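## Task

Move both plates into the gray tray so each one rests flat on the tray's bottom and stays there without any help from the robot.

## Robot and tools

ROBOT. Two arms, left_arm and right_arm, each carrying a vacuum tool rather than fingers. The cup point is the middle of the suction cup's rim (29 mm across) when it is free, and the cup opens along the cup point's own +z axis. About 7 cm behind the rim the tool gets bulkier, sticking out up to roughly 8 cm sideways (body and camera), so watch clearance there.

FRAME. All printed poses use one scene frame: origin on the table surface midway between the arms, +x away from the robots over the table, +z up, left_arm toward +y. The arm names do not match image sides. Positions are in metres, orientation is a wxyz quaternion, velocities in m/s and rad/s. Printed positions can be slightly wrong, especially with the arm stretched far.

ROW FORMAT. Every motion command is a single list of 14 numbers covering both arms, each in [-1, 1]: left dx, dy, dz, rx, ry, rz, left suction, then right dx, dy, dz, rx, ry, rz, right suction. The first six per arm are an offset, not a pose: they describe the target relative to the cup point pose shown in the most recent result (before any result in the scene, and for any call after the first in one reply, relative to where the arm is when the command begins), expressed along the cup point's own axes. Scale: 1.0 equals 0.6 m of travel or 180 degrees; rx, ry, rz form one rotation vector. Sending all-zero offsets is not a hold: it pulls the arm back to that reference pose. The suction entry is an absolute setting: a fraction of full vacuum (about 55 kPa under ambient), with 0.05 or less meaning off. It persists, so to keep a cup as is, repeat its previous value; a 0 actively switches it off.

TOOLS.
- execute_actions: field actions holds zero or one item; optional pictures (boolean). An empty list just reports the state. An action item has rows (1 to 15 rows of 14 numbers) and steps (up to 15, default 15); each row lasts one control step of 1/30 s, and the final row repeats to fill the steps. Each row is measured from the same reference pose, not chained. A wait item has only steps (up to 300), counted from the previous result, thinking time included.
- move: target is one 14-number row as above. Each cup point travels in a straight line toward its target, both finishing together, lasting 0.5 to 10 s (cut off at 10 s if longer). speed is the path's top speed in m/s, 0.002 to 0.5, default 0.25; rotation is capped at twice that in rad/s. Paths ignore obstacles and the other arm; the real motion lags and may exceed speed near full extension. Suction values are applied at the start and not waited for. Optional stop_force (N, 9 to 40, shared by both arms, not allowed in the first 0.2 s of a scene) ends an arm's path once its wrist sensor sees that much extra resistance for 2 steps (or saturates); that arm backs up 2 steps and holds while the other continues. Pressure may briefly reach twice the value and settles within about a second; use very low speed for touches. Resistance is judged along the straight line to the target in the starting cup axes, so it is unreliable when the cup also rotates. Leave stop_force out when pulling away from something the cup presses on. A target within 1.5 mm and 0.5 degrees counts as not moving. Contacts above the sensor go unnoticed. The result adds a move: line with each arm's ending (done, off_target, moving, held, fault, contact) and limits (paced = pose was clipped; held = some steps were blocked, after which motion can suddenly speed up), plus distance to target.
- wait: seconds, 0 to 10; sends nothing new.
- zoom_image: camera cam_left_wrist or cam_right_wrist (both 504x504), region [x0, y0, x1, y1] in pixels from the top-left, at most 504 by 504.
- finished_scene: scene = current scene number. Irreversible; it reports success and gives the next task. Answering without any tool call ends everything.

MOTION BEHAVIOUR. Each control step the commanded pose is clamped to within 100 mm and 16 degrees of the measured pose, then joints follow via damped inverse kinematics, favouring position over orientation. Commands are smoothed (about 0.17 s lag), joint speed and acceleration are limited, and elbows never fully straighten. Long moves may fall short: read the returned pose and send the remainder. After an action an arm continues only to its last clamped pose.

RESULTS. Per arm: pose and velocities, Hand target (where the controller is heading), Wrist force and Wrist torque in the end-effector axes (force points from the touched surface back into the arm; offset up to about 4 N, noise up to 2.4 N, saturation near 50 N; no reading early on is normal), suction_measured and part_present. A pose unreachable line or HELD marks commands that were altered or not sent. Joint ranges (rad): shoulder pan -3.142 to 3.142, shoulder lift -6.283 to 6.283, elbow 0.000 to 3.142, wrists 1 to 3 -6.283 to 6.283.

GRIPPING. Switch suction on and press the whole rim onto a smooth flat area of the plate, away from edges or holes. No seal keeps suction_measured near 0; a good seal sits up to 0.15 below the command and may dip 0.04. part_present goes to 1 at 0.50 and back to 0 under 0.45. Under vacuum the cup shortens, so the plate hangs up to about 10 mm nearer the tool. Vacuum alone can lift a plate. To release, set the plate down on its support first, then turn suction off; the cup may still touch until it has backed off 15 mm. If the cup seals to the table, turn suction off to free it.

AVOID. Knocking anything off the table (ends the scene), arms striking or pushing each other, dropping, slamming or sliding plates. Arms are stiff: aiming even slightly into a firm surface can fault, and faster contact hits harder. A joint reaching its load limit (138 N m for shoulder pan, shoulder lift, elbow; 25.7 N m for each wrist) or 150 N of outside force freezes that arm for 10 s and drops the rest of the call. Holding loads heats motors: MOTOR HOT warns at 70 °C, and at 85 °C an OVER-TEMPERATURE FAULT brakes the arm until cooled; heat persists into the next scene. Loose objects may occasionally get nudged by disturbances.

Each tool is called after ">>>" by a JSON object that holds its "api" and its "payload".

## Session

>>> {"api": "move", "payload": {"target": [0,0,-0.25,0,0,0,0,0,0,-0.25,0,0,0,0]}}

Scene clock: 1.17 s of 7200.00 s.
left_arm: end_effector_position=(+0.3572, +0.3959, +0.3784) suction_measured=0.00 part_present=0 end_effector_quat_wxyz=(+0.001, -0.169, +0.986, -0.001) end_effector_velocity=(+0.000, +0.000, +0.002) end_effector_angular_velocity=(+0.001, +0.002, +0.001) | right_arm: end_effector_position=(+0.4782, -0.3159, +0.3773) suction_measured=0.00 part_present=0 end_effector_quat_wxyz=(+0.000, +0.168, +0.986, +0.001) end_effector_velocity=(+0.000, -0.001, +0.002) end_effector_angular_velocity=(-0.000, +0.001, -0.001)
Joint positions: left_arm=[-0.316 -1.768  1.689 -1.495 -1.571 -0.841] | right_arm=[-0.314 -1.766  1.689 -1.495 -1.569  0.208]
Joint velocities: left_arm=[ 0.001  0.002 -0.007  0.007  0.    -0.   ] | right_arm=[-0.001  0.002 -0.007  0.006 -0.    -0.   ]
Motor temperatures (°C, as the motors report them): left_arm=[34 33 32 40 36 37] | right_arm=[31 33 34 44 39 41]
Wrist force (N, on the end effector, along its own x y z axes, offset not removed): left_arm=[-0.6 0.1 3.9] | right_arm=[1.3 0.2 -2.4]
Wrist torque (N m, same axes, about the end effector's origin, offset not removed): left_arm=[0.01 0.13 0.08] | right_arm=[-0.04 -0.46 -0.28]
Hand target (left_arm): +0.357, +0.396, +0.379; +0.001, -0.169, +0.986, -0.001
Hand target (right_arm): +0.478, -0.316, +0.377; +0.000, +0.168, +0.986, +0.001
Off the commanded pose (left_arm): 0.000 m, 0 deg.
Off the commanded pose (right_arm): 0.000 m, 0 deg.
move: done

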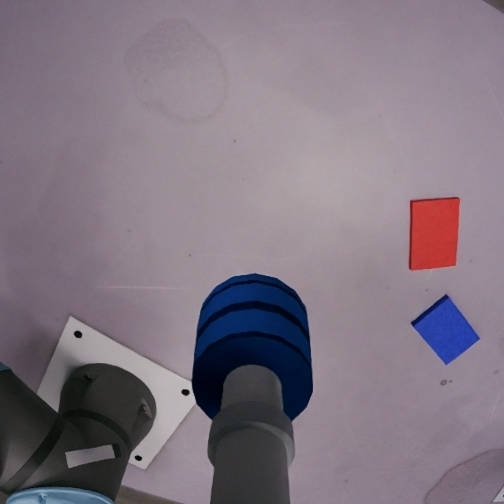

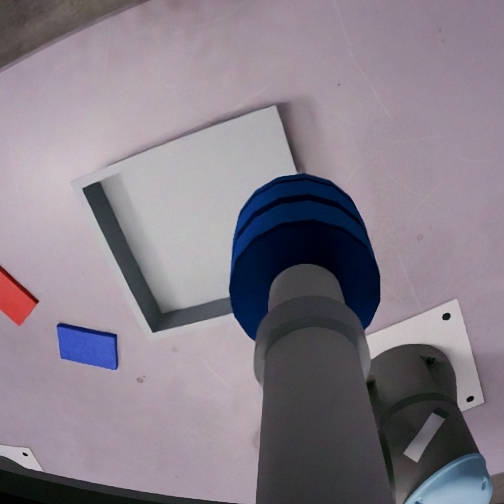

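>>> {"api": "move", "payload": {"target": [-0.15,0.35,0,0,0,0,0,0.447,0.627,0.42,0,0,-0.21,0]}}

Scene clock: 10.17 s of 7200.00 s.
left_arm: end_effector_position=(+0.3725, +0.6239, +0.3784) suction_measured=0.00 part_present=0 end_effector_quat_wxyz=(+0.001, -0.169, +0.986, -0.000) end_effector_velocity=(+0.000, +0.001, +0.000) end_effector_angular_velocity=(+0.000, -0.000, +0.001) | right_arm: end_effector_position=(+0.3494, +0.1282, +0.1250) suction_measured=0.00 part_present=0 end_effector_quat_wxyz=(-0.000, -0.160, +0.987, +0.001) end_effector_velocity=(+0.001, +0.002, -0.001) end_effector_angular_velocity=(-0.000, -0.000, +0.000)
Joint positions: left_arm=[ 0.22  -1.688  1.623 -1.508 -1.571 -0.305] | right_arm=[ 0.651 -1.21   1.755 -2.115 -1.569  0.514]
Joint velocities: left_arm=[ 0.002  0.001 -0.001 -0.    -0.     0.002] | right_arm=[ 0.001  0.005 -0.004 -0.001 -0.     0.   ]
Motor temperatures (°C, as the motors report them): left_arm=[34 33 32 40 36 37] | right_arm=[31 33 34 44 39 41]
Wrist force (N, on the end effector, along its own x y z axes, offset not removed): left_arm=[-1.5 0.8 -0.8] | right_arm=[1.1 0.9 1.9]
Wrist torque (N m, same axes, about the end effector's origin, offset not removed): left_arm=[-0.05 0.18 -0.06] | right_arm=[0.02 -0.37 0.01]
Hand target (left_arm): +0.372, +0.624, +0.378; +0.001, -0.169, +0.986, -0.000
Hand target (right_arm): +0.349, +0.128, +0.125; -0.000, -0.160, +0.987, +0.001
Off the commanded pose (left_arm): 0.000 m, 0 deg.
Off the commanded pose (right_arm): 0.001 m, 0 deg.
After step 90, 3.30 s passed at rest.
move: done

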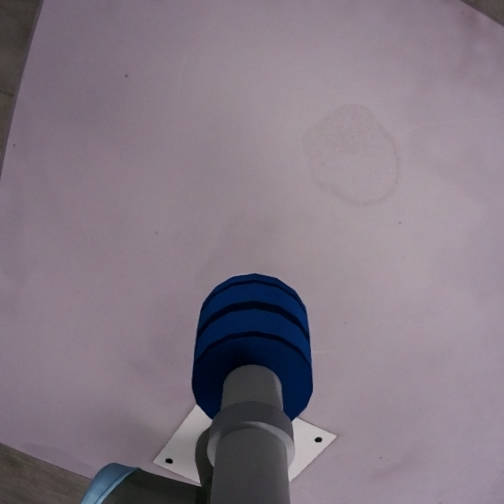

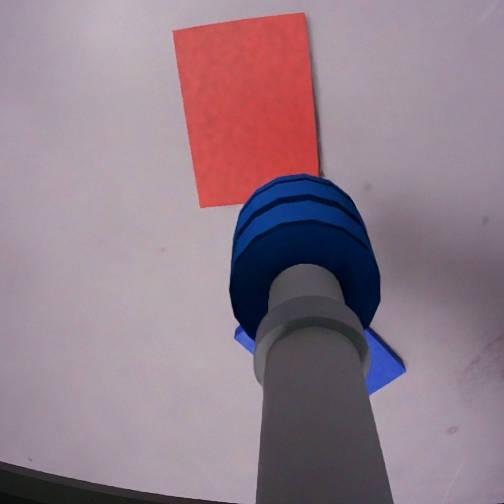

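>>> {"api": "move", "payload": {"target": [0,0,0,0,0,0,0,-0.025,0.038,0.15,0,0,-0.033,1]}}

>>> {"api": "move", "payload": {"target": [0,0,0,0,0,0,0,0,0,0.07,0,0,0,1], "speed": 0.01, "stop_force": 10}}

>>> {"api": "move", "payload": {"target": [0,0,0,0,0,0,0,0,0,-0.17,0,0,0,1]}}

>>> {"api": "move", "payload": {"target": [0,0,0,0,0,0,0,0.18,-0.41,0,0,0,0.13,1]}}

Scene clock: 16.50 s of 7200.00 s.
left_arm: end_effector_position=(+0.3725, +0.6239, +0.3784) suction_measured=0.00 part_present=0 end_effector_quat_wxyz=(+0.001, -0.169, +0.986, -0.000) end_effector_velocity=(-0.000, -0.000, -0.000) end_effector_angular_velocity=(+0.000, +0.000, +0.001) | right_arm: end_effector_position=(+0.3564, +0.1545, +0.0351) suction_measured=0.00 part_present=0 end_effector_quat_wxyz=(-0.000, -0.211, +0.978, +0.001) end_effector_velocity=(+0.000, +0.001, -0.002) end_effector_angular_velocity=(+0.000, +0.001, +0.003)
Joint positions: left_arm=[ 0.22  -1.688  1.623 -1.508 -1.571 -0.304] | right_arm=[ 0.672 -1.031  1.755 -2.295 -1.57   0.431]
Joint velocities: left_arm=[-0.     0.     0.     0.     0.    -0.001] | right_arm=[-0.     0.005 -0.001 -0.003  0.001 -0.003]
Motor temperatures (°C, as the motors report them): left_arm=[34 33 32 40 36 37] | right_arm=[31 33 34 44 39 41]
Wrist force (N, on the end effector, along its own x y z axes, offset not removed): left_arm=[3.7 0.7 -0.3] | right_arm=[2.4 0.7 0.0]
Wrist torque (N m, same axes, about the end effector's origin, offset not removed): left_arm=[0.04 -0.43 0.08] | right_arm=[-0.07 -0.45 -0.14]
Hand target (left_arm): +0.372, +0.624, +0.378; +0.001, -0.169, +0.986, -0.000
Hand target (right_arm): +0.356, +0.155, +0.035; -0.000, -0.211, +0.978, +0.001
Off the commanded pose (left_arm): 0.000 m, 0 deg.
Off the commanded pose (right_arm): 0.000 m, 0 deg.
After step 90, 2.37 s passed at rest.
move: done

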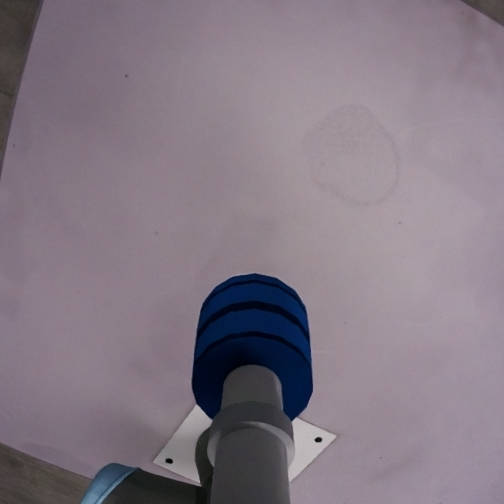

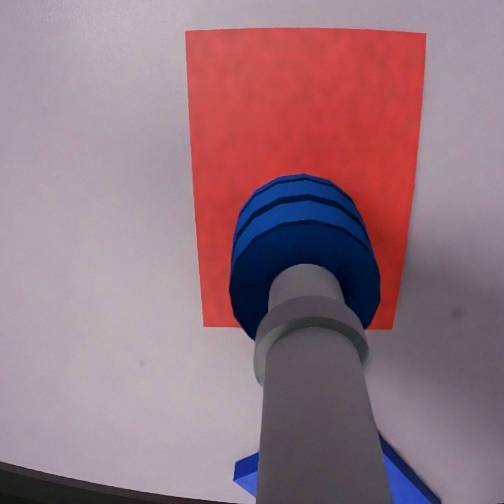

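Scene clock: 20.57 s of 7200.00 s.
left_arm: end_effector_position=(+0.3725, +0.6239, +0.3784) suction_measured=0.00 part_present=0 end_effector_quat_wxyz=(+0.001, -0.169, +0.986, -0.000) end_effector_velocity=(-0.000, +0.000, -0.000) end_effector_angular_velocity=(+0.000, +0.000, +0.001) | right_arm: end_effector_position=(+0.3564, +0.1545, -0.0017) suction_measured=0.96 part_present=1 end_effector_quat_wxyz=(-0.000, -0.211, +0.978, +0.001) end_effector_velocity=(-0.001, -0.000, +0.002) end_effector_angular_velocity=(-0.003, +0.002, +0.000)
Joint positions: left_arm=[ 0.22  -1.688  1.623 -1.508 -1.571 -0.304] | right_arm=[ 0.672 -0.97   1.774 -2.376 -1.57   0.431]
Joint velocities: left_arm=[ 0.  0. -0.  0.  0. -0.] | right_arm=[ 0.001 -0.004 -0.001  0.009  0.     0.   ]
Motor temperatures (°C, as the motors report them): left_arm=[34 33 32 40 36 37] | right_arm=[31 33 34 44 39 41]
Wrist force (N, on the end effector, along its own x y z axes, offset not removed): left_arm=[-0.5 3.9 4.8] | right_arm=[0.3 1.7 -32.5]
Wrist torque (N m, same axes, about the end effector's origin, offset not removed): left_arm=[0.56 0.16 0.04] | right_arm=[-0.10 -0.58 -0.08]
Hand target (left_arm): +0.373, +0.624, +0.378; +0.001, -0.169, +0.986, -0.000
Hand target (right_arm): +0.356, +0.154, -0.001; -0.000, -0.211, +0.978, +0.001
Off the commanded pose (left_arm): 0.000 m, 0 deg.
Off the commanded pose (right_arm): 0.005 m, 0 deg.
move: contact (right_arm)

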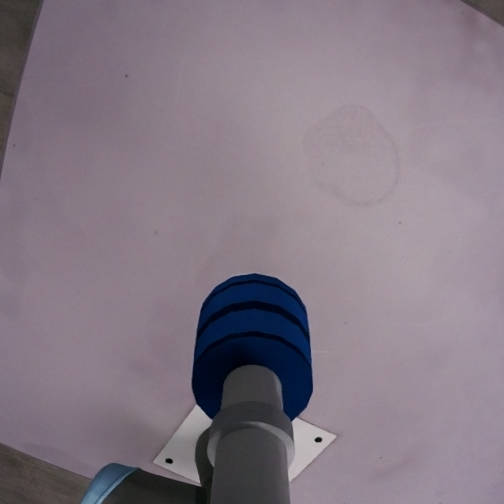

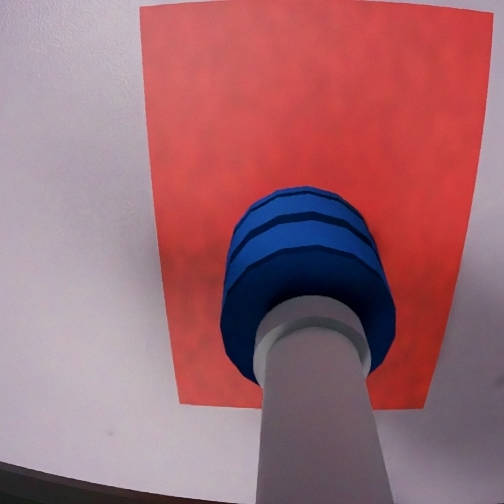

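Scene clock: 21.57 s of 7200.00 s.
left_arm: end_effector_position=(+0.3725, +0.6239, +0.3784) suction_measured=0.00 part_present=0 end_effector_quat_wxyz=(+0.001, -0.169, +0.986, -0.000) end_effector_velocity=(-0.000, -0.000, -0.000) end_effector_angular_velocity=(-0.000, +0.000, -0.001) | right_arm: end_effector_position=(+0.3564, +0.1545, +0.1002) suction_measured=0.98 part_present=1 end_effector_quat_wxyz=(-0.000, -0.211, +0.978, +0.001) end_effector_velocity=(+0.000, -0.000, +0.002) end_effector_angular_velocity=(-0.000, +0.000, +0.001)
Joint positions: left_arm=[ 0.22  -1.688  1.623 -1.508 -1.571 -0.304] | right_arm=[ 0.672 -1.125  1.701 -2.147 -1.57   0.431]
Joint velocities: left_arm=[-0.  0.  0.  0. -0.  0.] | right_arm=[-0.    -0.003 -0.002  0.005  0.    -0.001]
Motor temperatures (°C, as the motors report them): left_arm=[34 33 32 40 36 37] | right_arm=[31 33 34 44 39 41]
Wrist force (N, on the end effector, along its own x y z axes, offset not removed): left_arm=[0.0 2.3 0.9] | right_arm=[1.7 0.6 -1.4]
Wrist torque (N m, same axes, about the end effector's origin, offset not removed): left_arm=[0.04 0.17 -0.02] | right_arm=[-0.14 -0.40 -0.08]
Hand target (left_arm): +0.373, +0.624, +0.378; +0.001, -0.169, +0.986, -0.000
Hand target (right_arm): +0.356, +0.155, +0.100; -0.000, -0.211, +0.978, +0.001
Off the commanded pose (left_arm): 0.000 m, 0 deg.
Off the commanded pose (right_arm): 0.000 m, 0 deg.
move: done

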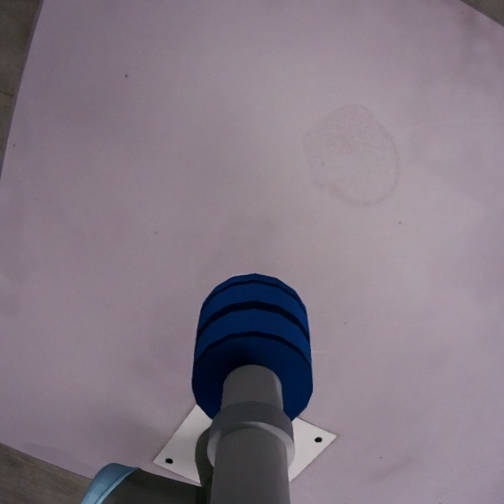

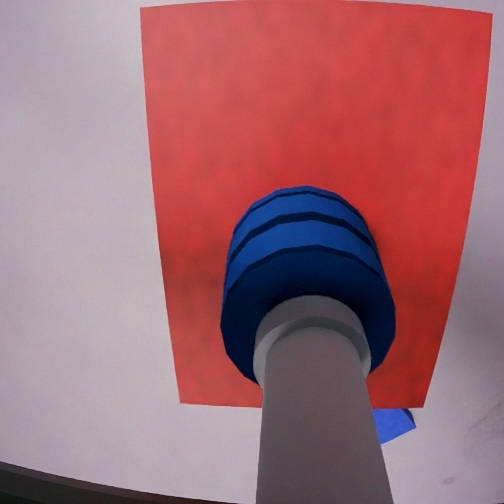

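Scene clock: 23.27 s of 7200.00 s.
left_arm: end_effector_position=(+0.3725, +0.6239, +0.3784) suction_measured=0.00 part_present=0 end_effector_quat_wxyz=(+0.001, -0.169, +0.986, -0.000) end_effector_velocity=(+0.000, -0.001, +0.000) end_effector_angular_velocity=(-0.000, -0.001, -0.002) | right_arm: end_effector_position=(+0.3597, -0.1141, +0.1004) suction_measured=0.98 part_present=1 end_effector_quat_wxyz=(-0.000, -0.008, +1.000, +0.001) end_effector_velocity=(+0.000, -0.002, +0.000) end_effector_angular_velocity=(+0.000, +0.000, -0.001)
Joint positions: left_arm=[ 0.22  -1.688  1.623 -1.508 -1.571 -0.304] | right_arm=[ 0.234 -1.585  2.293 -2.279 -1.569  0.402]
Joint velocities: left_arm=[-0.002  0.    -0.    -0.    -0.     0.   ] | right_arm=[-0.004 -0.003  0.002  0.001  0.    -0.004]
Motor temperatures (°C, as the motors report them): left_arm=[34 33 32 40 36 37] | right_arm=[31 33 34 44 39 41]
Wrist force (N, on the end effector, along its own x y z axes, offset not removed): left_arm=[3.5 -3.5 3.5] | right_arm=[1.4 1.7 0.8]
Wrist torque (N m, same axes, about the end effector's origin, offset not removed): left_arm=[-0.58 -0.32 -0.10] | right_arm=[0.08 -0.23 -0.25]
Hand target (left_arm): +0.373, +0.624, +0.378; +0.001, -0.169, +0.986, -0.000
Hand target (right_arm): +0.360, -0.114, +0.100; -0.000, -0.008, +1.000, +0.001
Off the commanded pose (left_arm): 0.000 m, 0 deg.
Off the commanded pose (right_arm): 0.001 m, 0 deg.
move: done

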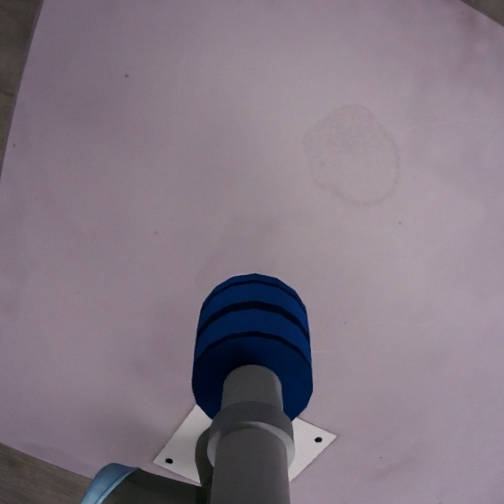

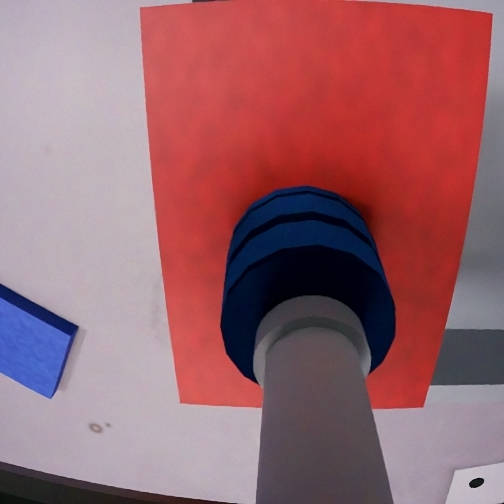

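>>> {"api": "move", "payload": {"target": [0,0,0,0,0,0,0,-0.02,-0.05,0.06,0,0,0,1]}}

Scene clock: 26.80 s of 7200.00 s.
left_arm: end_effector_position=(+0.3725, +0.6239, +0.3784) suction_measured=0.00 part_present=0 end_effector_quat_wxyz=(+0.001, -0.169, +0.986, -0.000) end_effector_velocity=(-0.000, +0.001, -0.000) end_effector_angular_velocity=(-0.000, +0.000, +0.002) | right_arm: end_effector_position=(+0.3722, -0.1438, +0.0645) suction_measured=0.99 part_present=1 end_effector_quat_wxyz=(-0.000, -0.008, +1.000, +0.001) end_effector_velocity=(+0.001, -0.001, -0.001) end_effector_angular_velocity=(+0.001, -0.001, -0.001)
Joint positions: left_arm=[ 0.22  -1.688  1.623 -1.508 -1.571 -0.304] | right_arm=[ 0.151 -1.528  2.362 -2.405 -1.569  0.318]
Joint velocities: left_arm=[ 0.002  0.    -0.     0.    -0.     0.   ] | right_arm=[-0.003  0.003  0.001 -0.005  0.001 -0.002]
Motor temperatures (°C, as the motors report them): left_arm=[34 33 32 40 36 37] | right_arm=[31 33 34 44 39 41]
Wrist force (N, on the end effector, along its own x y z axes, offset not removed): left_arm=[-0.6 0.7 1.8] | right_arm=[3.5 0.5 0.2]
Wrist torque (N m, same axes, about the end effector's origin, offset not removed): left_arm=[0.07 0.44 0.29] | right_arm=[0.04 -0.57 -0.20]
Hand target (left_arm): +0.373, +0.624, +0.378; +0.001, -0.169, +0.986, -0.000
Hand target (right_arm): +0.372, -0.144, +0.064; +0.000, -0.008, +1.000, +0.001
Off the commanded pose (left_arm): 0.000 m, 0 deg.
Off the commanded pose (right_arm): 0.000 m, 0 deg.
move: done

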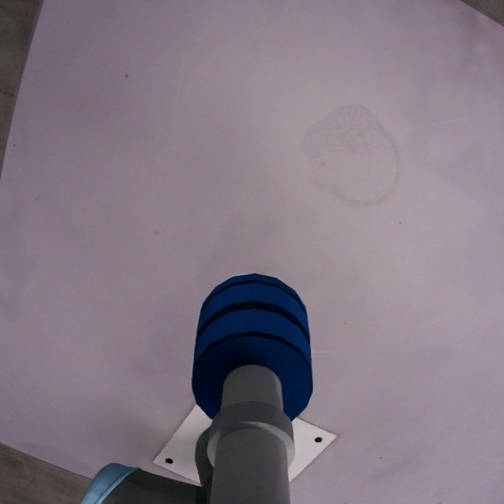

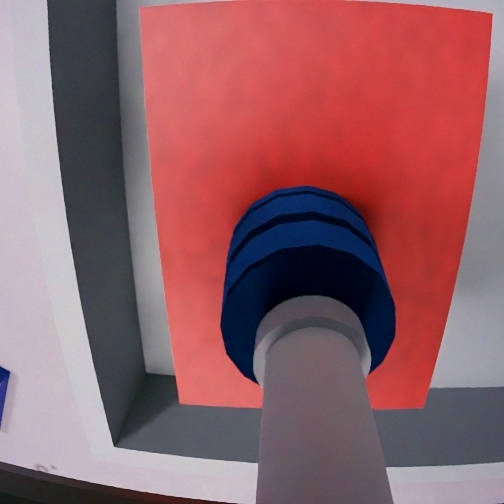

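>>> {"api": "move", "payload": {"target": [0,0,0,0,0,0,0,0,0,0.075,0,0,0,1], "speed": 0.06}}

>>> {"api": "move", "payload": {"target": [0,0,0,0,0,0,0,0,0,0.05,0,0,0,1], "speed": 0.008, "stop_force": 10}}

>>> {"api": "execute_actions", "payload": {"actions": [{"rows":[[0,0,0,0,0,0,0,0,0,0,0,0,0,0]],"steps":6}], "pictures": false}}

>>> {"api": "move", "payload": {"target": [0,0,0,0,0,0,0,0,0,-0.2,0,0,0,0]}}

>>> {"api": "move", "payload": {"target": [0,0,0,0,0,0,0,0.21,0.34,0,0,0,0,0]}}

Scene clock: 37.23 s of 7200.00 s.
left_arm: end_effector_position=(+0.3725, +0.6239, +0.3784) suction_measured=0.00 part_present=0 end_effector_quat_wxyz=(+0.001, -0.169, +0.986, -0.000) end_effector_velocity=(-0.000, +0.000, -0.000) end_effector_angular_velocity=(+0.000, +0.000, +0.000) | right_arm: end_effector_position=(+0.3722, -0.1438, +0.0196) suction_measured=0.98 part_present=1 end_effector_quat_wxyz=(-0.000, -0.008, +1.000, +0.001) end_effector_velocity=(+0.000, +0.000, -0.002) end_effector_angular_velocity=(+0.000, -0.001, -0.001)
Joint positions: left_arm=[ 0.22  -1.688  1.623 -1.508 -1.571 -0.304] | right_arm=[ 0.151 -1.406  2.406 -2.571 -1.569  0.318]
Joint velocities: left_arm=[ 0. -0.  0. -0.  0. -0.] | right_arm=[ 0.001  0.005  0.001 -0.007  0.     0.002]
Motor temperatures (°C, as the motors report them): left_arm=[34 33 32 40 36 37] | right_arm=[31 33 34 44 39 41]
Wrist force (N, on the end effector, along its own x y z axes, offset not removed): left_arm=[-0.3 1.0 0.4] | right_arm=[1.3 0.7 1.5]
Wrist torque (N m, same axes, about the end effector's origin, offset not removed): left_arm=[0.12 0.19 -0.16] | right_arm=[0.02 -0.26 -0.17]
Hand target (left_arm): +0.373, +0.624, +0.378; +0.001, -0.169, +0.986, -0.000
Hand target (right_arm): +0.372, -0.144, +0.019; -0.000, -0.008, +1.000, +0.001
Off the commanded pose (left_arm): 0.000 m, 0 deg.
Off the commanded pose (right_arm): 0.000 m, 0 deg.
move: done

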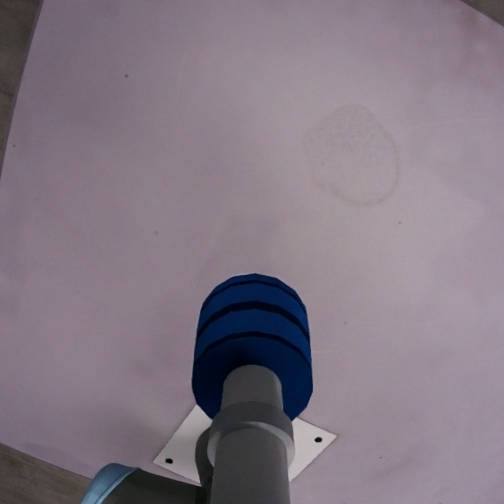

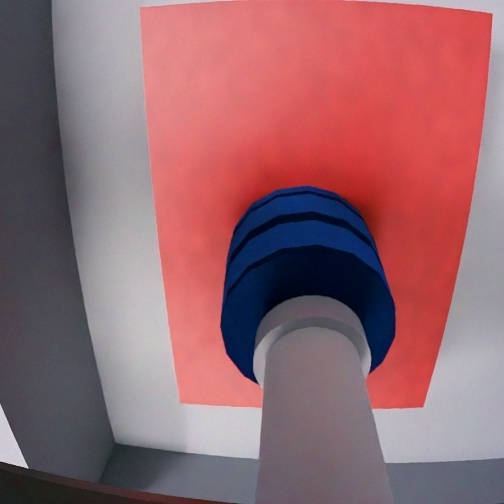

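Scene clock: 39.87 s of 7200.00 s.
left_arm: end_effector_position=(+0.3725, +0.6239, +0.3784) suction_measured=0.00 part_present=0 end_effector_quat_wxyz=(+0.001, -0.169, +0.986, -0.000) end_effector_velocity=(+0.000, -0.000, +0.000) end_effector_angular_velocity=(+0.000, +0.000, +0.000) | right_arm: end_effector_position=(+0.3721, -0.1439, +0.0015) suction_measured=0.98 part_present=1 end_effector_quat_wxyz=(-0.000, -0.008, +1.000, +0.001) end_effector_velocity=(-0.000, -0.000, +0.002) end_effector_angular_velocity=(-0.001, +0.002, +0.001)
Joint positions: left_arm=[ 0.22  -1.688  1.623 -1.508 -1.571 -0.304] | right_arm=[ 0.151 -1.351  2.419 -2.64  -1.569  0.318]
Joint velocities: left_arm=[-0.  0. -0.  0.  0. -0.] | right_arm=[ 0.    -0.007 -0.002  0.012 -0.    -0.001]
Motor temperatures (°C, as the motors report them): left_arm=[34 33 32 40 36 37] | right_arm=[31 33 34 44 39 41]
Wrist force (N, on the end effector, along its own x y z axes, offset not removed): left_arm=[0.5 1.4 -1.8] | right_arm=[7.0 -1.2 -27.6]
Wrist torque (N m, same axes, about the end effector's origin, offset not removed): left_arm=[0.08 -0.08 -0.04] | right_arm=[-0.03 -0.72 -0.07]
Hand target (left_arm): +0.373, +0.624, +0.378; +0.001, -0.169, +0.986, -0.000
Hand target (right_arm): +0.372, -0.144, +0.002; -0.000, -0.008, +1.000, +0.001
Off the commanded pose (left_arm): 0.000 m, 0 deg.
Off the commanded pose (right_arm): 0.012 m, 0 deg.
move: contact (right_arm)

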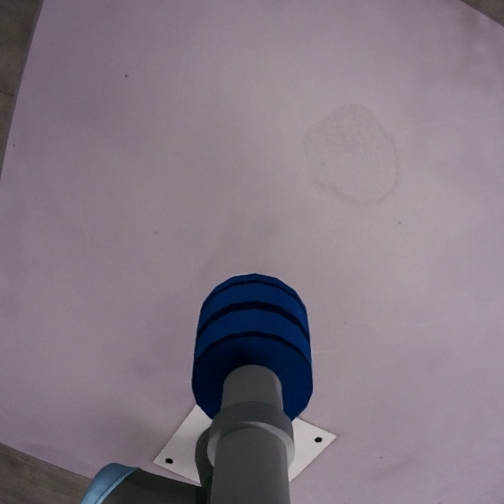

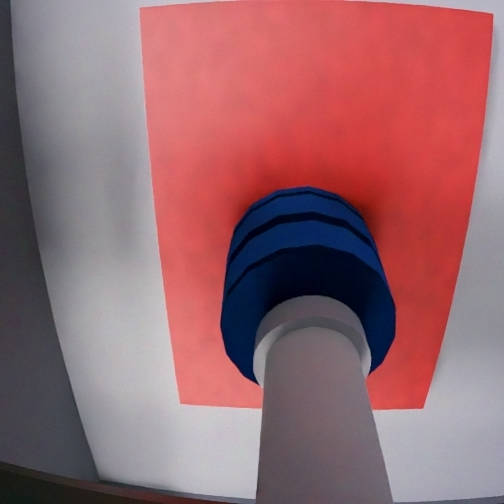

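Scene clock: 40.07 s of 7200.00 s.
left_arm: end_effector_position=(+0.3725, +0.6239, +0.3784) suction_measured=0.00 part_present=0 end_effector_quat_wxyz=(+0.001, -0.169, +0.986, -0.000) end_effector_velocity=(-0.000, +0.000, +0.000) end_effector_angular_velocity=(+0.000, +0.000, -0.000) | right_arm: end_effector_position=(+0.3721, -0.1439, +0.0015) suction_measured=0.00 part_present=0 end_effector_quat_wxyz=(-0.000, -0.008, +1.000, +0.001) end_effector_velocity=(-0.000, +0.000, -0.000) end_effector_angular_velocity=(-0.000, +0.000, -0.001)
Joint positions: left_arm=[ 0.22  -1.688  1.623 -1.508 -1.571 -0.304] | right_arm=[ 0.151 -1.351  2.419 -2.639 -1.569  0.318]
Joint velocities: left_arm=[ 0.  0. -0.  0.  0.  0.] | right_arm=[ 0.     0.     0.    -0.     0.     0.001]
Motor temperatures (°C, as the motors report them): left_arm=[34 33 32 40 36 37] | right_arm=[31 33 34 44 39 41]
Wrist force (N, on the end effector, along its own x y z axes, offset not removed): left_arm=[-0.2 -0.4 3.4] | right_arm=[8.6 -3.1 -35.9]
Wrist torque (N m, same axes, about the end effector's origin, offset not removed): left_arm=[-0.07 0.13 0.07] | right_arm=[-0.23 -0.58 -0.22]
Hand target (left_arm): +0.373, +0.624, +0.378; +0.001, -0.169, +0.986, -0.000
Hand target (right_arm): +0.372, -0.144, +0.001; -0.000, -0.008, +1.000, +0.001
Off the commanded pose (left_arm): 0.000 m, 0 deg.
Off the commanded pose (right_arm): 0.000 m, 0 deg.
Steps of this call (steps 1 to 6: all 6 steps of this action). Readings (end_effector_position | what the end effector reports):
1: left_arm (+0.3725, +0.6239, +0.3784) | right_arm (+0.3721, -0.1439, +0.0015) | left_arm suction_measured=0.00 part_present=0 | right_arm suction_measured=0.23 part_present=0
2: left_arm (+0.3725, +0.6239, +0.3784) | right_arm (+0.3721, -0.1439, +0.0015) | left_arm suction_measured=0.00 part_present=0 | right_arm suction_measured=0.00 part_present=0
4: left_arm (+0.3725, +0.6239, +0.3784) | right_arm (+0.3721, -0.1439, +0.0015) | left_arm suction_measured=0.00 part_present=0 | right_arm suction_measured=0.00 part_present=0
6: the state above

Scene clock: 41.40 s of 7200.00 s.
left_arm: end_effector_position=(+0.3725, +0.6239, +0.3784) suction_measured=0.00 part_present=0 end_effector_quat_wxyz=(+0.001, -0.169, +0.986, -0.000) end_effector_velocity=(+0.000, -0.000, -0.000) end_effector_angular_velocity=(-0.000, +0.000, -0.001) | right_arm: end_effector_position=(+0.3722, -0.1438, +0.1216) suction_measured=0.00 part_present=0 end_effector_quat_wxyz=(+0.000, -0.008, +1.000, +0.001) end_effector_velocity=(+0.000, -0.000, +0.002) end_effector_angular_velocity=(-0.000, +0.001, +0.001)
Joint positions: left_arm=[ 0.22  -1.688  1.623 -1.508 -1.571 -0.304] | right_arm=[ 0.151 -1.652  2.286 -2.206 -1.569  0.318]
Joint velocities: left_arm=[-0.001 -0.     0.     0.    -0.     0.   ] | right_arm=[-0.001 -0.003 -0.003  0.007 -0.    -0.002]
Motor temperatures (°C, as the motors report them): left_arm=[34 33 32 40 36 37] | right_arm=[31 33 34 44 39 41]
Wrist force (N, on the end effector, along its own x y z axes, offset not removed): left_arm=[1.4 3.2 1.6] | right_arm=[2.9 0.5 -0.6]
Wrist torque (N m, same axes, about the end effector's origin, offset not removed): left_arm=[0.20 0.14 0.07] | right_arm=[-0.03 -0.51 -0.06]
Hand target (left_arm): +0.373, +0.624, +0.378; +0.001, -0.169, +0.986, -0.000
Hand target (right_arm): +0.372, -0.144, +0.122; -0.000, -0.008, +1.000, +0.001
Off the commanded pose (left_arm): 0.000 m, 0 deg.
Off the commanded pose (right_arm): 0.000 m, 0 deg.
move: done

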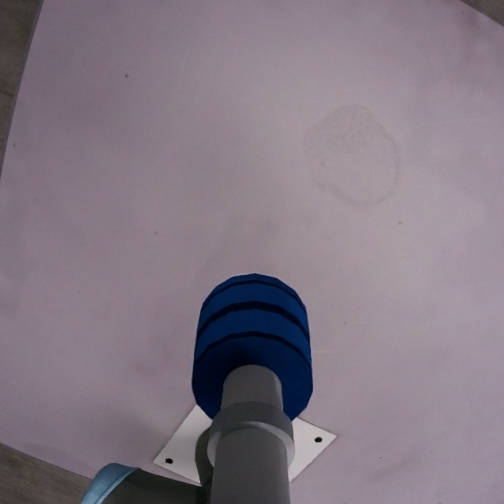

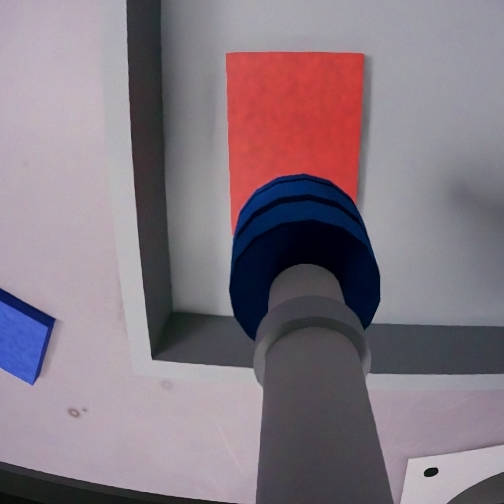

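Scene clock: 42.93 s of 7200.00 s.
left_arm: end_effector_position=(+0.3725, +0.6239, +0.3784) suction_measured=0.00 part_present=0 end_effector_quat_wxyz=(+0.001, -0.169, +0.986, -0.000) end_effector_velocity=(+0.000, -0.000, +0.000) end_effector_angular_velocity=(+0.000, -0.000, -0.000) | right_arm: end_effector_position=(+0.2425, +0.0581, +0.1214) suction_measured=0.00 part_present=0 end_effector_quat_wxyz=(-0.000, -0.008, +1.000, +0.001) end_effector_velocity=(-0.000, +0.002, +0.001) end_effector_angular_velocity=(+0.000, -0.001, -0.000)
Joint positions: left_arm=[ 0.22  -1.688  1.623 -1.508 -1.571 -0.304] | right_arm=[ 0.72  -1.442  2.07  -2.2   -1.57   0.888]
Joint velocities: left_arm=[-0.  0. -0.  0.  0. -0.] | right_arm=[ 0.003  0.003 -0.005  0.001 -0.001  0.003]
Motor temperatures (°C, as the motors report them): left_arm=[34 33 32 40 36 37] | right_arm=[31 33 34 44 39 41]
Wrist force (N, on the end effector, along its own x y z axes, offset not removed): left_arm=[-0.5 -2.5 -3.0] | right_arm=[2.5 0.7 1.4]
Wrist torque (N m, same axes, about the end effector's origin, offset not removed): left_arm=[-0.41 0.32 0.05] | right_arm=[0.02 -0.45 -0.26]
Hand target (left_arm): +0.373, +0.624, +0.378; +0.001, -0.169, +0.986, -0.000
Hand target (right_arm): +0.242, +0.058, +0.121; -0.000, -0.008, +1.000, +0.001
Off the commanded pose (left_arm): 0.000 m, 0 deg.
Off the commanded pose (right_arm): 0.001 m, 0 deg.
move: done

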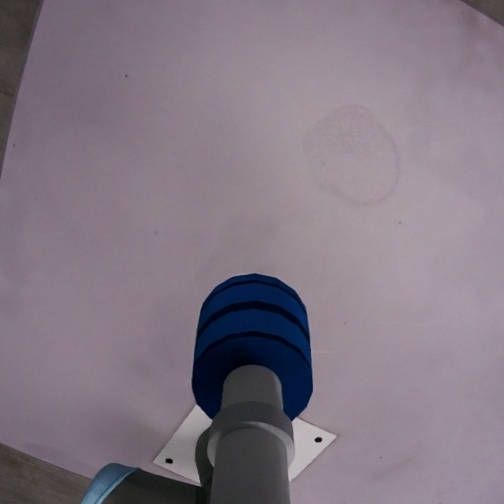

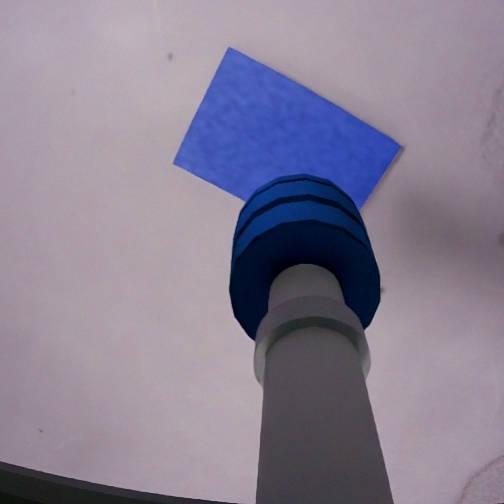

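>>> {"api": "move", "payload": {"target": [0,0,0,0,0,0,0,0.004,0.008,0.15,0,0,0,1]}}

>>> {"api": "move", "payload": {"target": [0,0,0,0,0,0,0,0,0,0.065,0,0,0,1], "speed": 0.01, "stop_force": 10}}

>>> {"api": "move", "payload": {"target": [0,0,0,0,0,0,0,0,0,-0.16,0,0,0,1]}}

>>> {"api": "move", "payload": {"target": [0,0,0,0,0,0,0,-0.235,-0.48,0,0,0,0.333,1]}}

>>> {"api": "move", "payload": {"target": [0,0,0,0,0,0,0,0,0,0.05,0,0,0,1]}}

Scene clock: 50.47 s of 7200.00 s.
left_arm: end_effector_position=(+0.3725, +0.6239, +0.3784) suction_measured=0.00 part_present=0 end_effector_quat_wxyz=(+0.001, -0.169, +0.986, -0.000) end_effector_velocity=(+0.000, -0.001, -0.000) end_effector_angular_velocity=(+0.000, +0.000, -0.002) | right_arm: end_effector_position=(+0.2400, +0.0627, +0.0315) suction_measured=0.00 part_present=0 end_effector_quat_wxyz=(-0.000, -0.008, +1.000, +0.001) end_effector_velocity=(+0.001, +0.001, -0.002) end_effector_angular_velocity=(+0.001, -0.000, -0.002)
Joint positions: left_arm=[ 0.22  -1.688  1.623 -1.508 -1.571 -0.304] | right_arm=[ 0.731 -1.265  2.153 -2.459 -1.57   0.898]
Joint velocities: left_arm=[-0.002 -0.     0.    -0.     0.    -0.   ] | right_arm=[-0.001  0.005 -0.    -0.006  0.     0.001]
Motor temperatures (°C, as the motors report them): left_arm=[34 33 32 40 36 37] | right_arm=[31 33 34 44 39 41]
Wrist force (N, on the end effector, along its own x y z axes, offset not removed): left_arm=[4.0 0.6 -1.5] | right_arm=[2.1 2.1 -0.5]
Wrist torque (N m, same axes, about the end effector's origin, offset not removed): left_arm=[-0.13 -0.54 0.05] | right_arm=[0.22 -0.39 -0.18]
Hand target (left_arm): +0.373, +0.624, +0.378; +0.001, -0.169, +0.986, -0.000
Hand target (right_arm): +0.240, +0.063, +0.031; -0.000, -0.008, +1.000, +0.001
Off the commanded pose (left_arm): 0.000 m, 0 deg.
Off the commanded pose (right_arm): 0.000 m, 0 deg.
After step 90, 3.57 s passed at rest.
move: done

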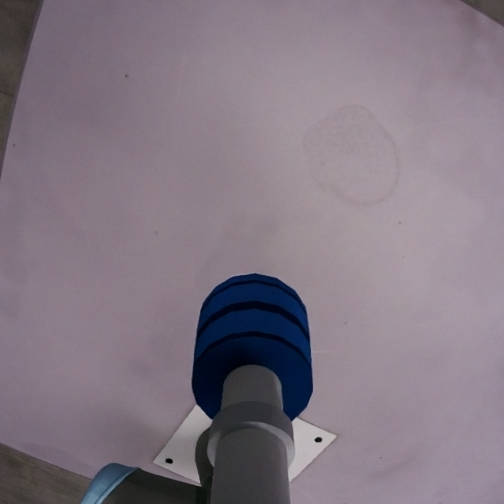

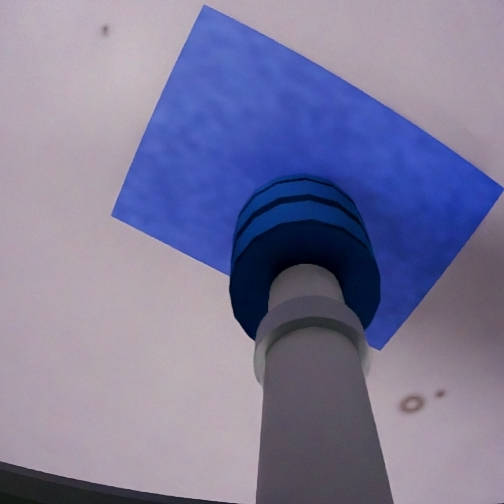

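Scene clock: 54.00 s of 7200.00 s.
left_arm: end_effector_position=(+0.3725, +0.6239, +0.3784) suction_measured=0.00 part_present=0 end_effector_quat_wxyz=(+0.001, -0.169, +0.986, -0.000) end_effector_velocity=(+0.000, -0.000, -0.000) end_effector_angular_velocity=(-0.000, +0.000, -0.000) | right_arm: end_effector_position=(+0.2400, +0.0627, -0.0001) suction_measured=0.98 part_present=1 end_effector_quat_wxyz=(-0.000, -0.008, +1.000, +0.001) end_effector_velocity=(-0.001, -0.001, +0.002) end_effector_angular_velocity=(-0.005, +0.004, +0.001)
Joint positions: left_arm=[ 0.22  -1.688  1.623 -1.508 -1.571 -0.304] | right_arm=[ 0.73  -1.193  2.173 -2.551 -1.57   0.898]
Joint velocities: left_arm=[-0.  0.  0.  0. -0. -0.] | right_arm=[ 0.    -0.005 -0.001  0.013 -0.    -0.   ]
Motor temperatures (°C, as the motors report them): left_arm=[34 33 32 40 36 37] | right_arm=[31 33 34 44 39 41]
Wrist force (N, on the end effector, along its own x y z axes, offset not removed): left_arm=[-1.3 -0.4 -1.9] | right_arm=[-0.4 4.8 -28.4]
Wrist torque (N m, same axes, about the end effector's origin, offset not removed): left_arm=[-0.26 0.09 -0.15] | right_arm=[0.05 -0.38 -0.16]
Hand target (left_arm): +0.373, +0.624, +0.378; +0.001, -0.169, +0.986, -0.000
Hand target (right_arm): +0.240, +0.063, +0.000; -0.000, -0.008, +1.000, +0.001
Off the commanded pose (left_arm): 0.000 m, 0 deg.
Off the commanded pose (right_arm): 0.007 m, 0 deg.
move: contact (right_arm)

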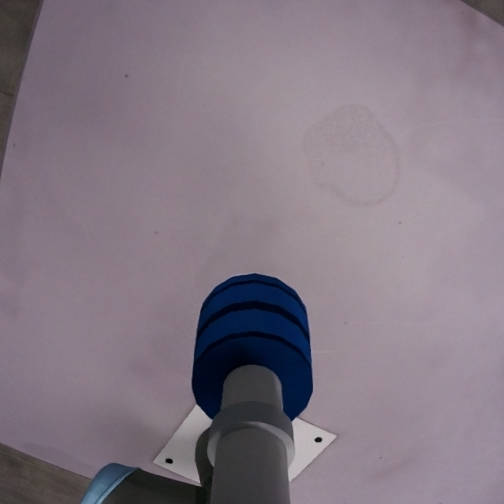

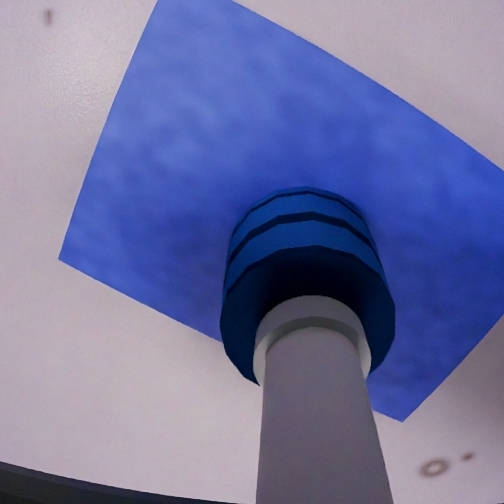

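Scene clock: 54.97 s of 7200.00 s.
left_arm: end_effector_position=(+0.3725, +0.6239, +0.3784) suction_measured=0.00 part_present=0 end_effector_quat_wxyz=(+0.001, -0.169, +0.986, -0.000) end_effector_velocity=(+0.000, -0.000, +0.000) end_effector_angular_velocity=(-0.001, -0.000, -0.000) | right_arm: end_effector_position=(+0.2399, +0.0628, +0.0959) suction_measured=0.98 part_present=1 end_effector_quat_wxyz=(-0.000, -0.008, +1.000, +0.001) end_effector_velocity=(-0.000, -0.000, +0.002) end_effector_angular_velocity=(-0.001, -0.000, +0.003)
Joint positions: left_arm=[ 0.22  -1.688  1.623 -1.508 -1.571 -0.304] | right_arm=[ 0.731 -1.392  2.093 -2.272 -1.569  0.898]
Joint velocities: left_arm=[-0.    -0.    -0.     0.    -0.001  0.   ] | right_arm=[ 0.001 -0.004 -0.002  0.007 -0.001 -0.002]
Motor temperatures (°C, as the motors report them): left_arm=[34 33 32 40 36 37] | right_arm=[31 33 34 44 39 41]
Wrist force (N, on the end effector, along its own x y z axes, offset not removed): left_arm=[-1.8 -0.3 2.0] | right_arm=[2.2 1.6 0.3]
Wrist torque (N m, same axes, about the end effector's origin, offset not removed): left_arm=[0.12 0.42 0.02] | right_arm=[0.13 -0.50 -0.19]
Hand target (left_arm): +0.373, +0.624, +0.378; +0.001, -0.169, +0.986, -0.000
Hand target (right_arm): +0.240, +0.063, +0.096; -0.000, -0.008, +1.000, +0.001
Off the commanded pose (left_arm): 0.000 m, 0 deg.
Off the commanded pose (right_arm): 0.000 m, 0 deg.
move: done

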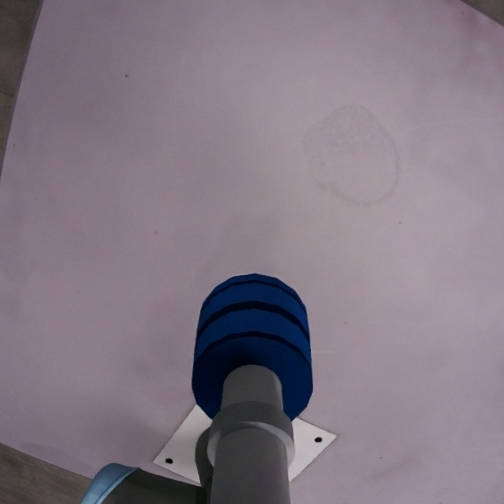

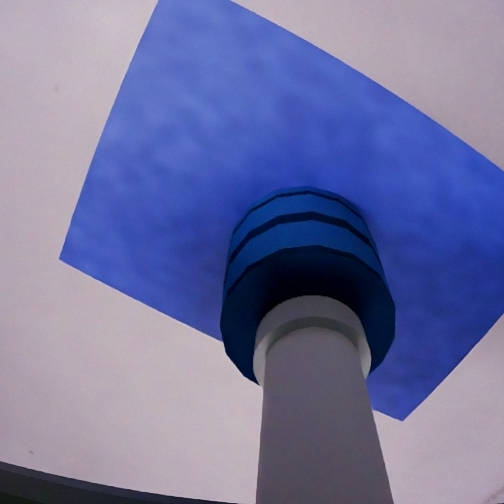

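Scene clock: 57.60 s of 7200.00 s.
left_arm: end_effector_position=(+0.3725, +0.6239, +0.3784) suction_measured=0.00 part_present=0 end_effector_quat_wxyz=(+0.001, -0.169, +0.986, -0.000) end_effector_velocity=(+0.000, -0.000, +0.000) end_effector_angular_velocity=(-0.000, -0.000, -0.001) | right_arm: end_effector_position=(+0.3860, -0.2230, +0.0960) suction_measured=0.98 part_present=1 end_effector_quat_wxyz=(-0.000, +0.492, +0.870, +0.001) end_effector_velocity=(+0.001, -0.002, -0.000) end_effector_angular_velocity=(+0.000, +0.001, -0.008)
Joint positions: left_arm=[ 0.22  -1.688  1.623 -1.508 -1.571 -0.304] | right_arm=[-0.07  -1.686  2.399 -2.284 -1.569  1.143]
Joint velocities: left_arm=[-0.001  0.    -0.    -0.    -0.    -0.   ] | right_arm=[-0.006  0.002 -0.001 -0.     0.     0.002]
Motor temperatures (°C, as the motors report them): left_arm=[34 33 32 40 36 37] | right_arm=[31 33 34 44 39 41]
Wrist force (N, on the end effector, along its own x y z axes, offset not removed): left_arm=[1.0 -1.7 -1.2] | right_arm=[2.6 1.5 -2.5]
Wrist torque (N m, same axes, about the end effector's origin, offset not removed): left_arm=[-0.36 -0.16 0.20] | right_arm=[0.08 -0.52 -0.17]
Hand target (left_arm): +0.373, +0.624, +0.378; +0.001, -0.169, +0.986, -0.000
Hand target (right_arm): +0.386, -0.223, +0.096; -0.000, +0.492, +0.870, +0.001
Off the commanded pose (left_arm): 0.000 m, 0 deg.
Off the commanded pose (right_arm): 0.001 m, 0 deg.
move: done

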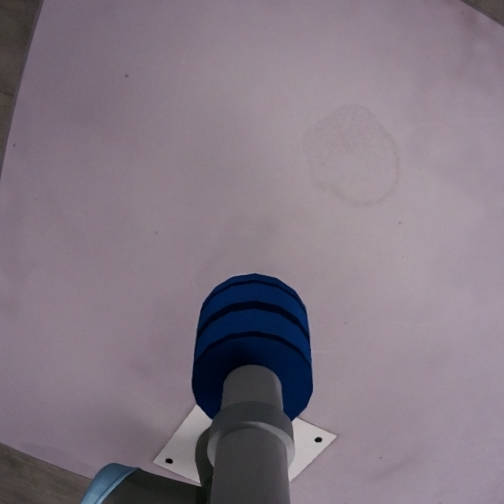

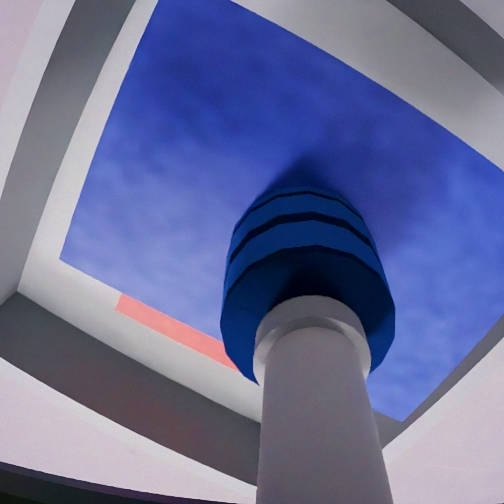

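Scene clock: 58.43 s of 7200.00 s.
left_arm: end_effector_position=(+0.3725, +0.6239, +0.3784) suction_measured=0.00 part_present=0 end_effector_quat_wxyz=(+0.001, -0.169, +0.986, -0.000) end_effector_velocity=(-0.000, +0.000, -0.000) end_effector_angular_velocity=(+0.000, +0.000, +0.000) | right_arm: end_effector_position=(+0.3860, -0.2230, +0.0662) suction_measured=0.99 part_present=1 end_effector_quat_wxyz=(-0.000, +0.492, +0.870, +0.001) end_effector_velocity=(+0.000, +0.000, -0.002) end_effector_angular_velocity=(-0.000, -0.001, +0.001)
Joint positions: left_arm=[ 0.22  -1.688  1.623 -1.508 -1.571 -0.304] | right_arm=[-0.07  -1.612  2.44  -2.399 -1.569  1.143]
Joint velocities: left_arm=[ 0.  0.  0. -0.  0. -0.] | right_arm=[ 0.001  0.006  0.002 -0.009 -0.     0.   ]
Motor temperatures (°C, as the motors report them): left_arm=[34 33 32 40 36 37] | right_arm=[31 33 34 44 39 41]
Wrist force (N, on the end effector, along its own x y z axes, offset not removed): left_arm=[0.3 0.5 4.1] | right_arm=[2.6 -1.0 -0.2]
Wrist torque (N m, same axes, about the end effector's origin, offset not removed): left_arm=[-0.15 0.03 0.07] | right_arm=[-0.21 -0.57 -0.04]
Hand target (left_arm): +0.373, +0.624, +0.378; +0.001, -0.169, +0.986, -0.000
Hand target (right_arm): +0.386, -0.223, +0.066; -0.000, +0.492, +0.870, +0.001
Off the commanded pose (left_arm): 0.000 m, 0 deg.
Off the commanded pose (right_arm): 0.000 m, 0 deg.
move: done

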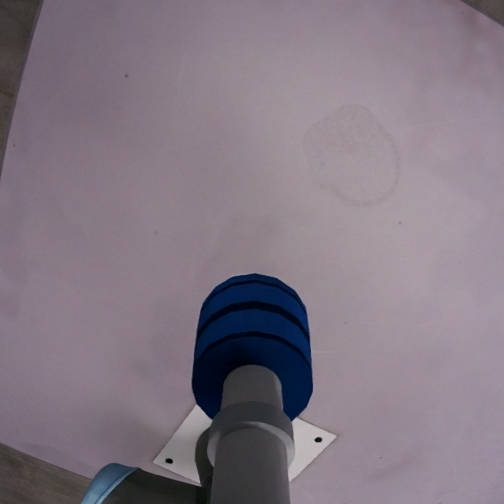

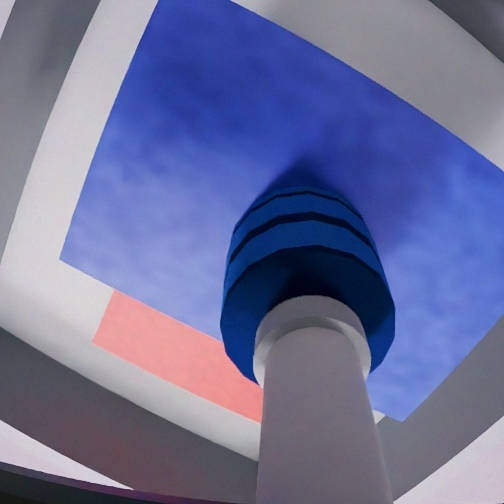

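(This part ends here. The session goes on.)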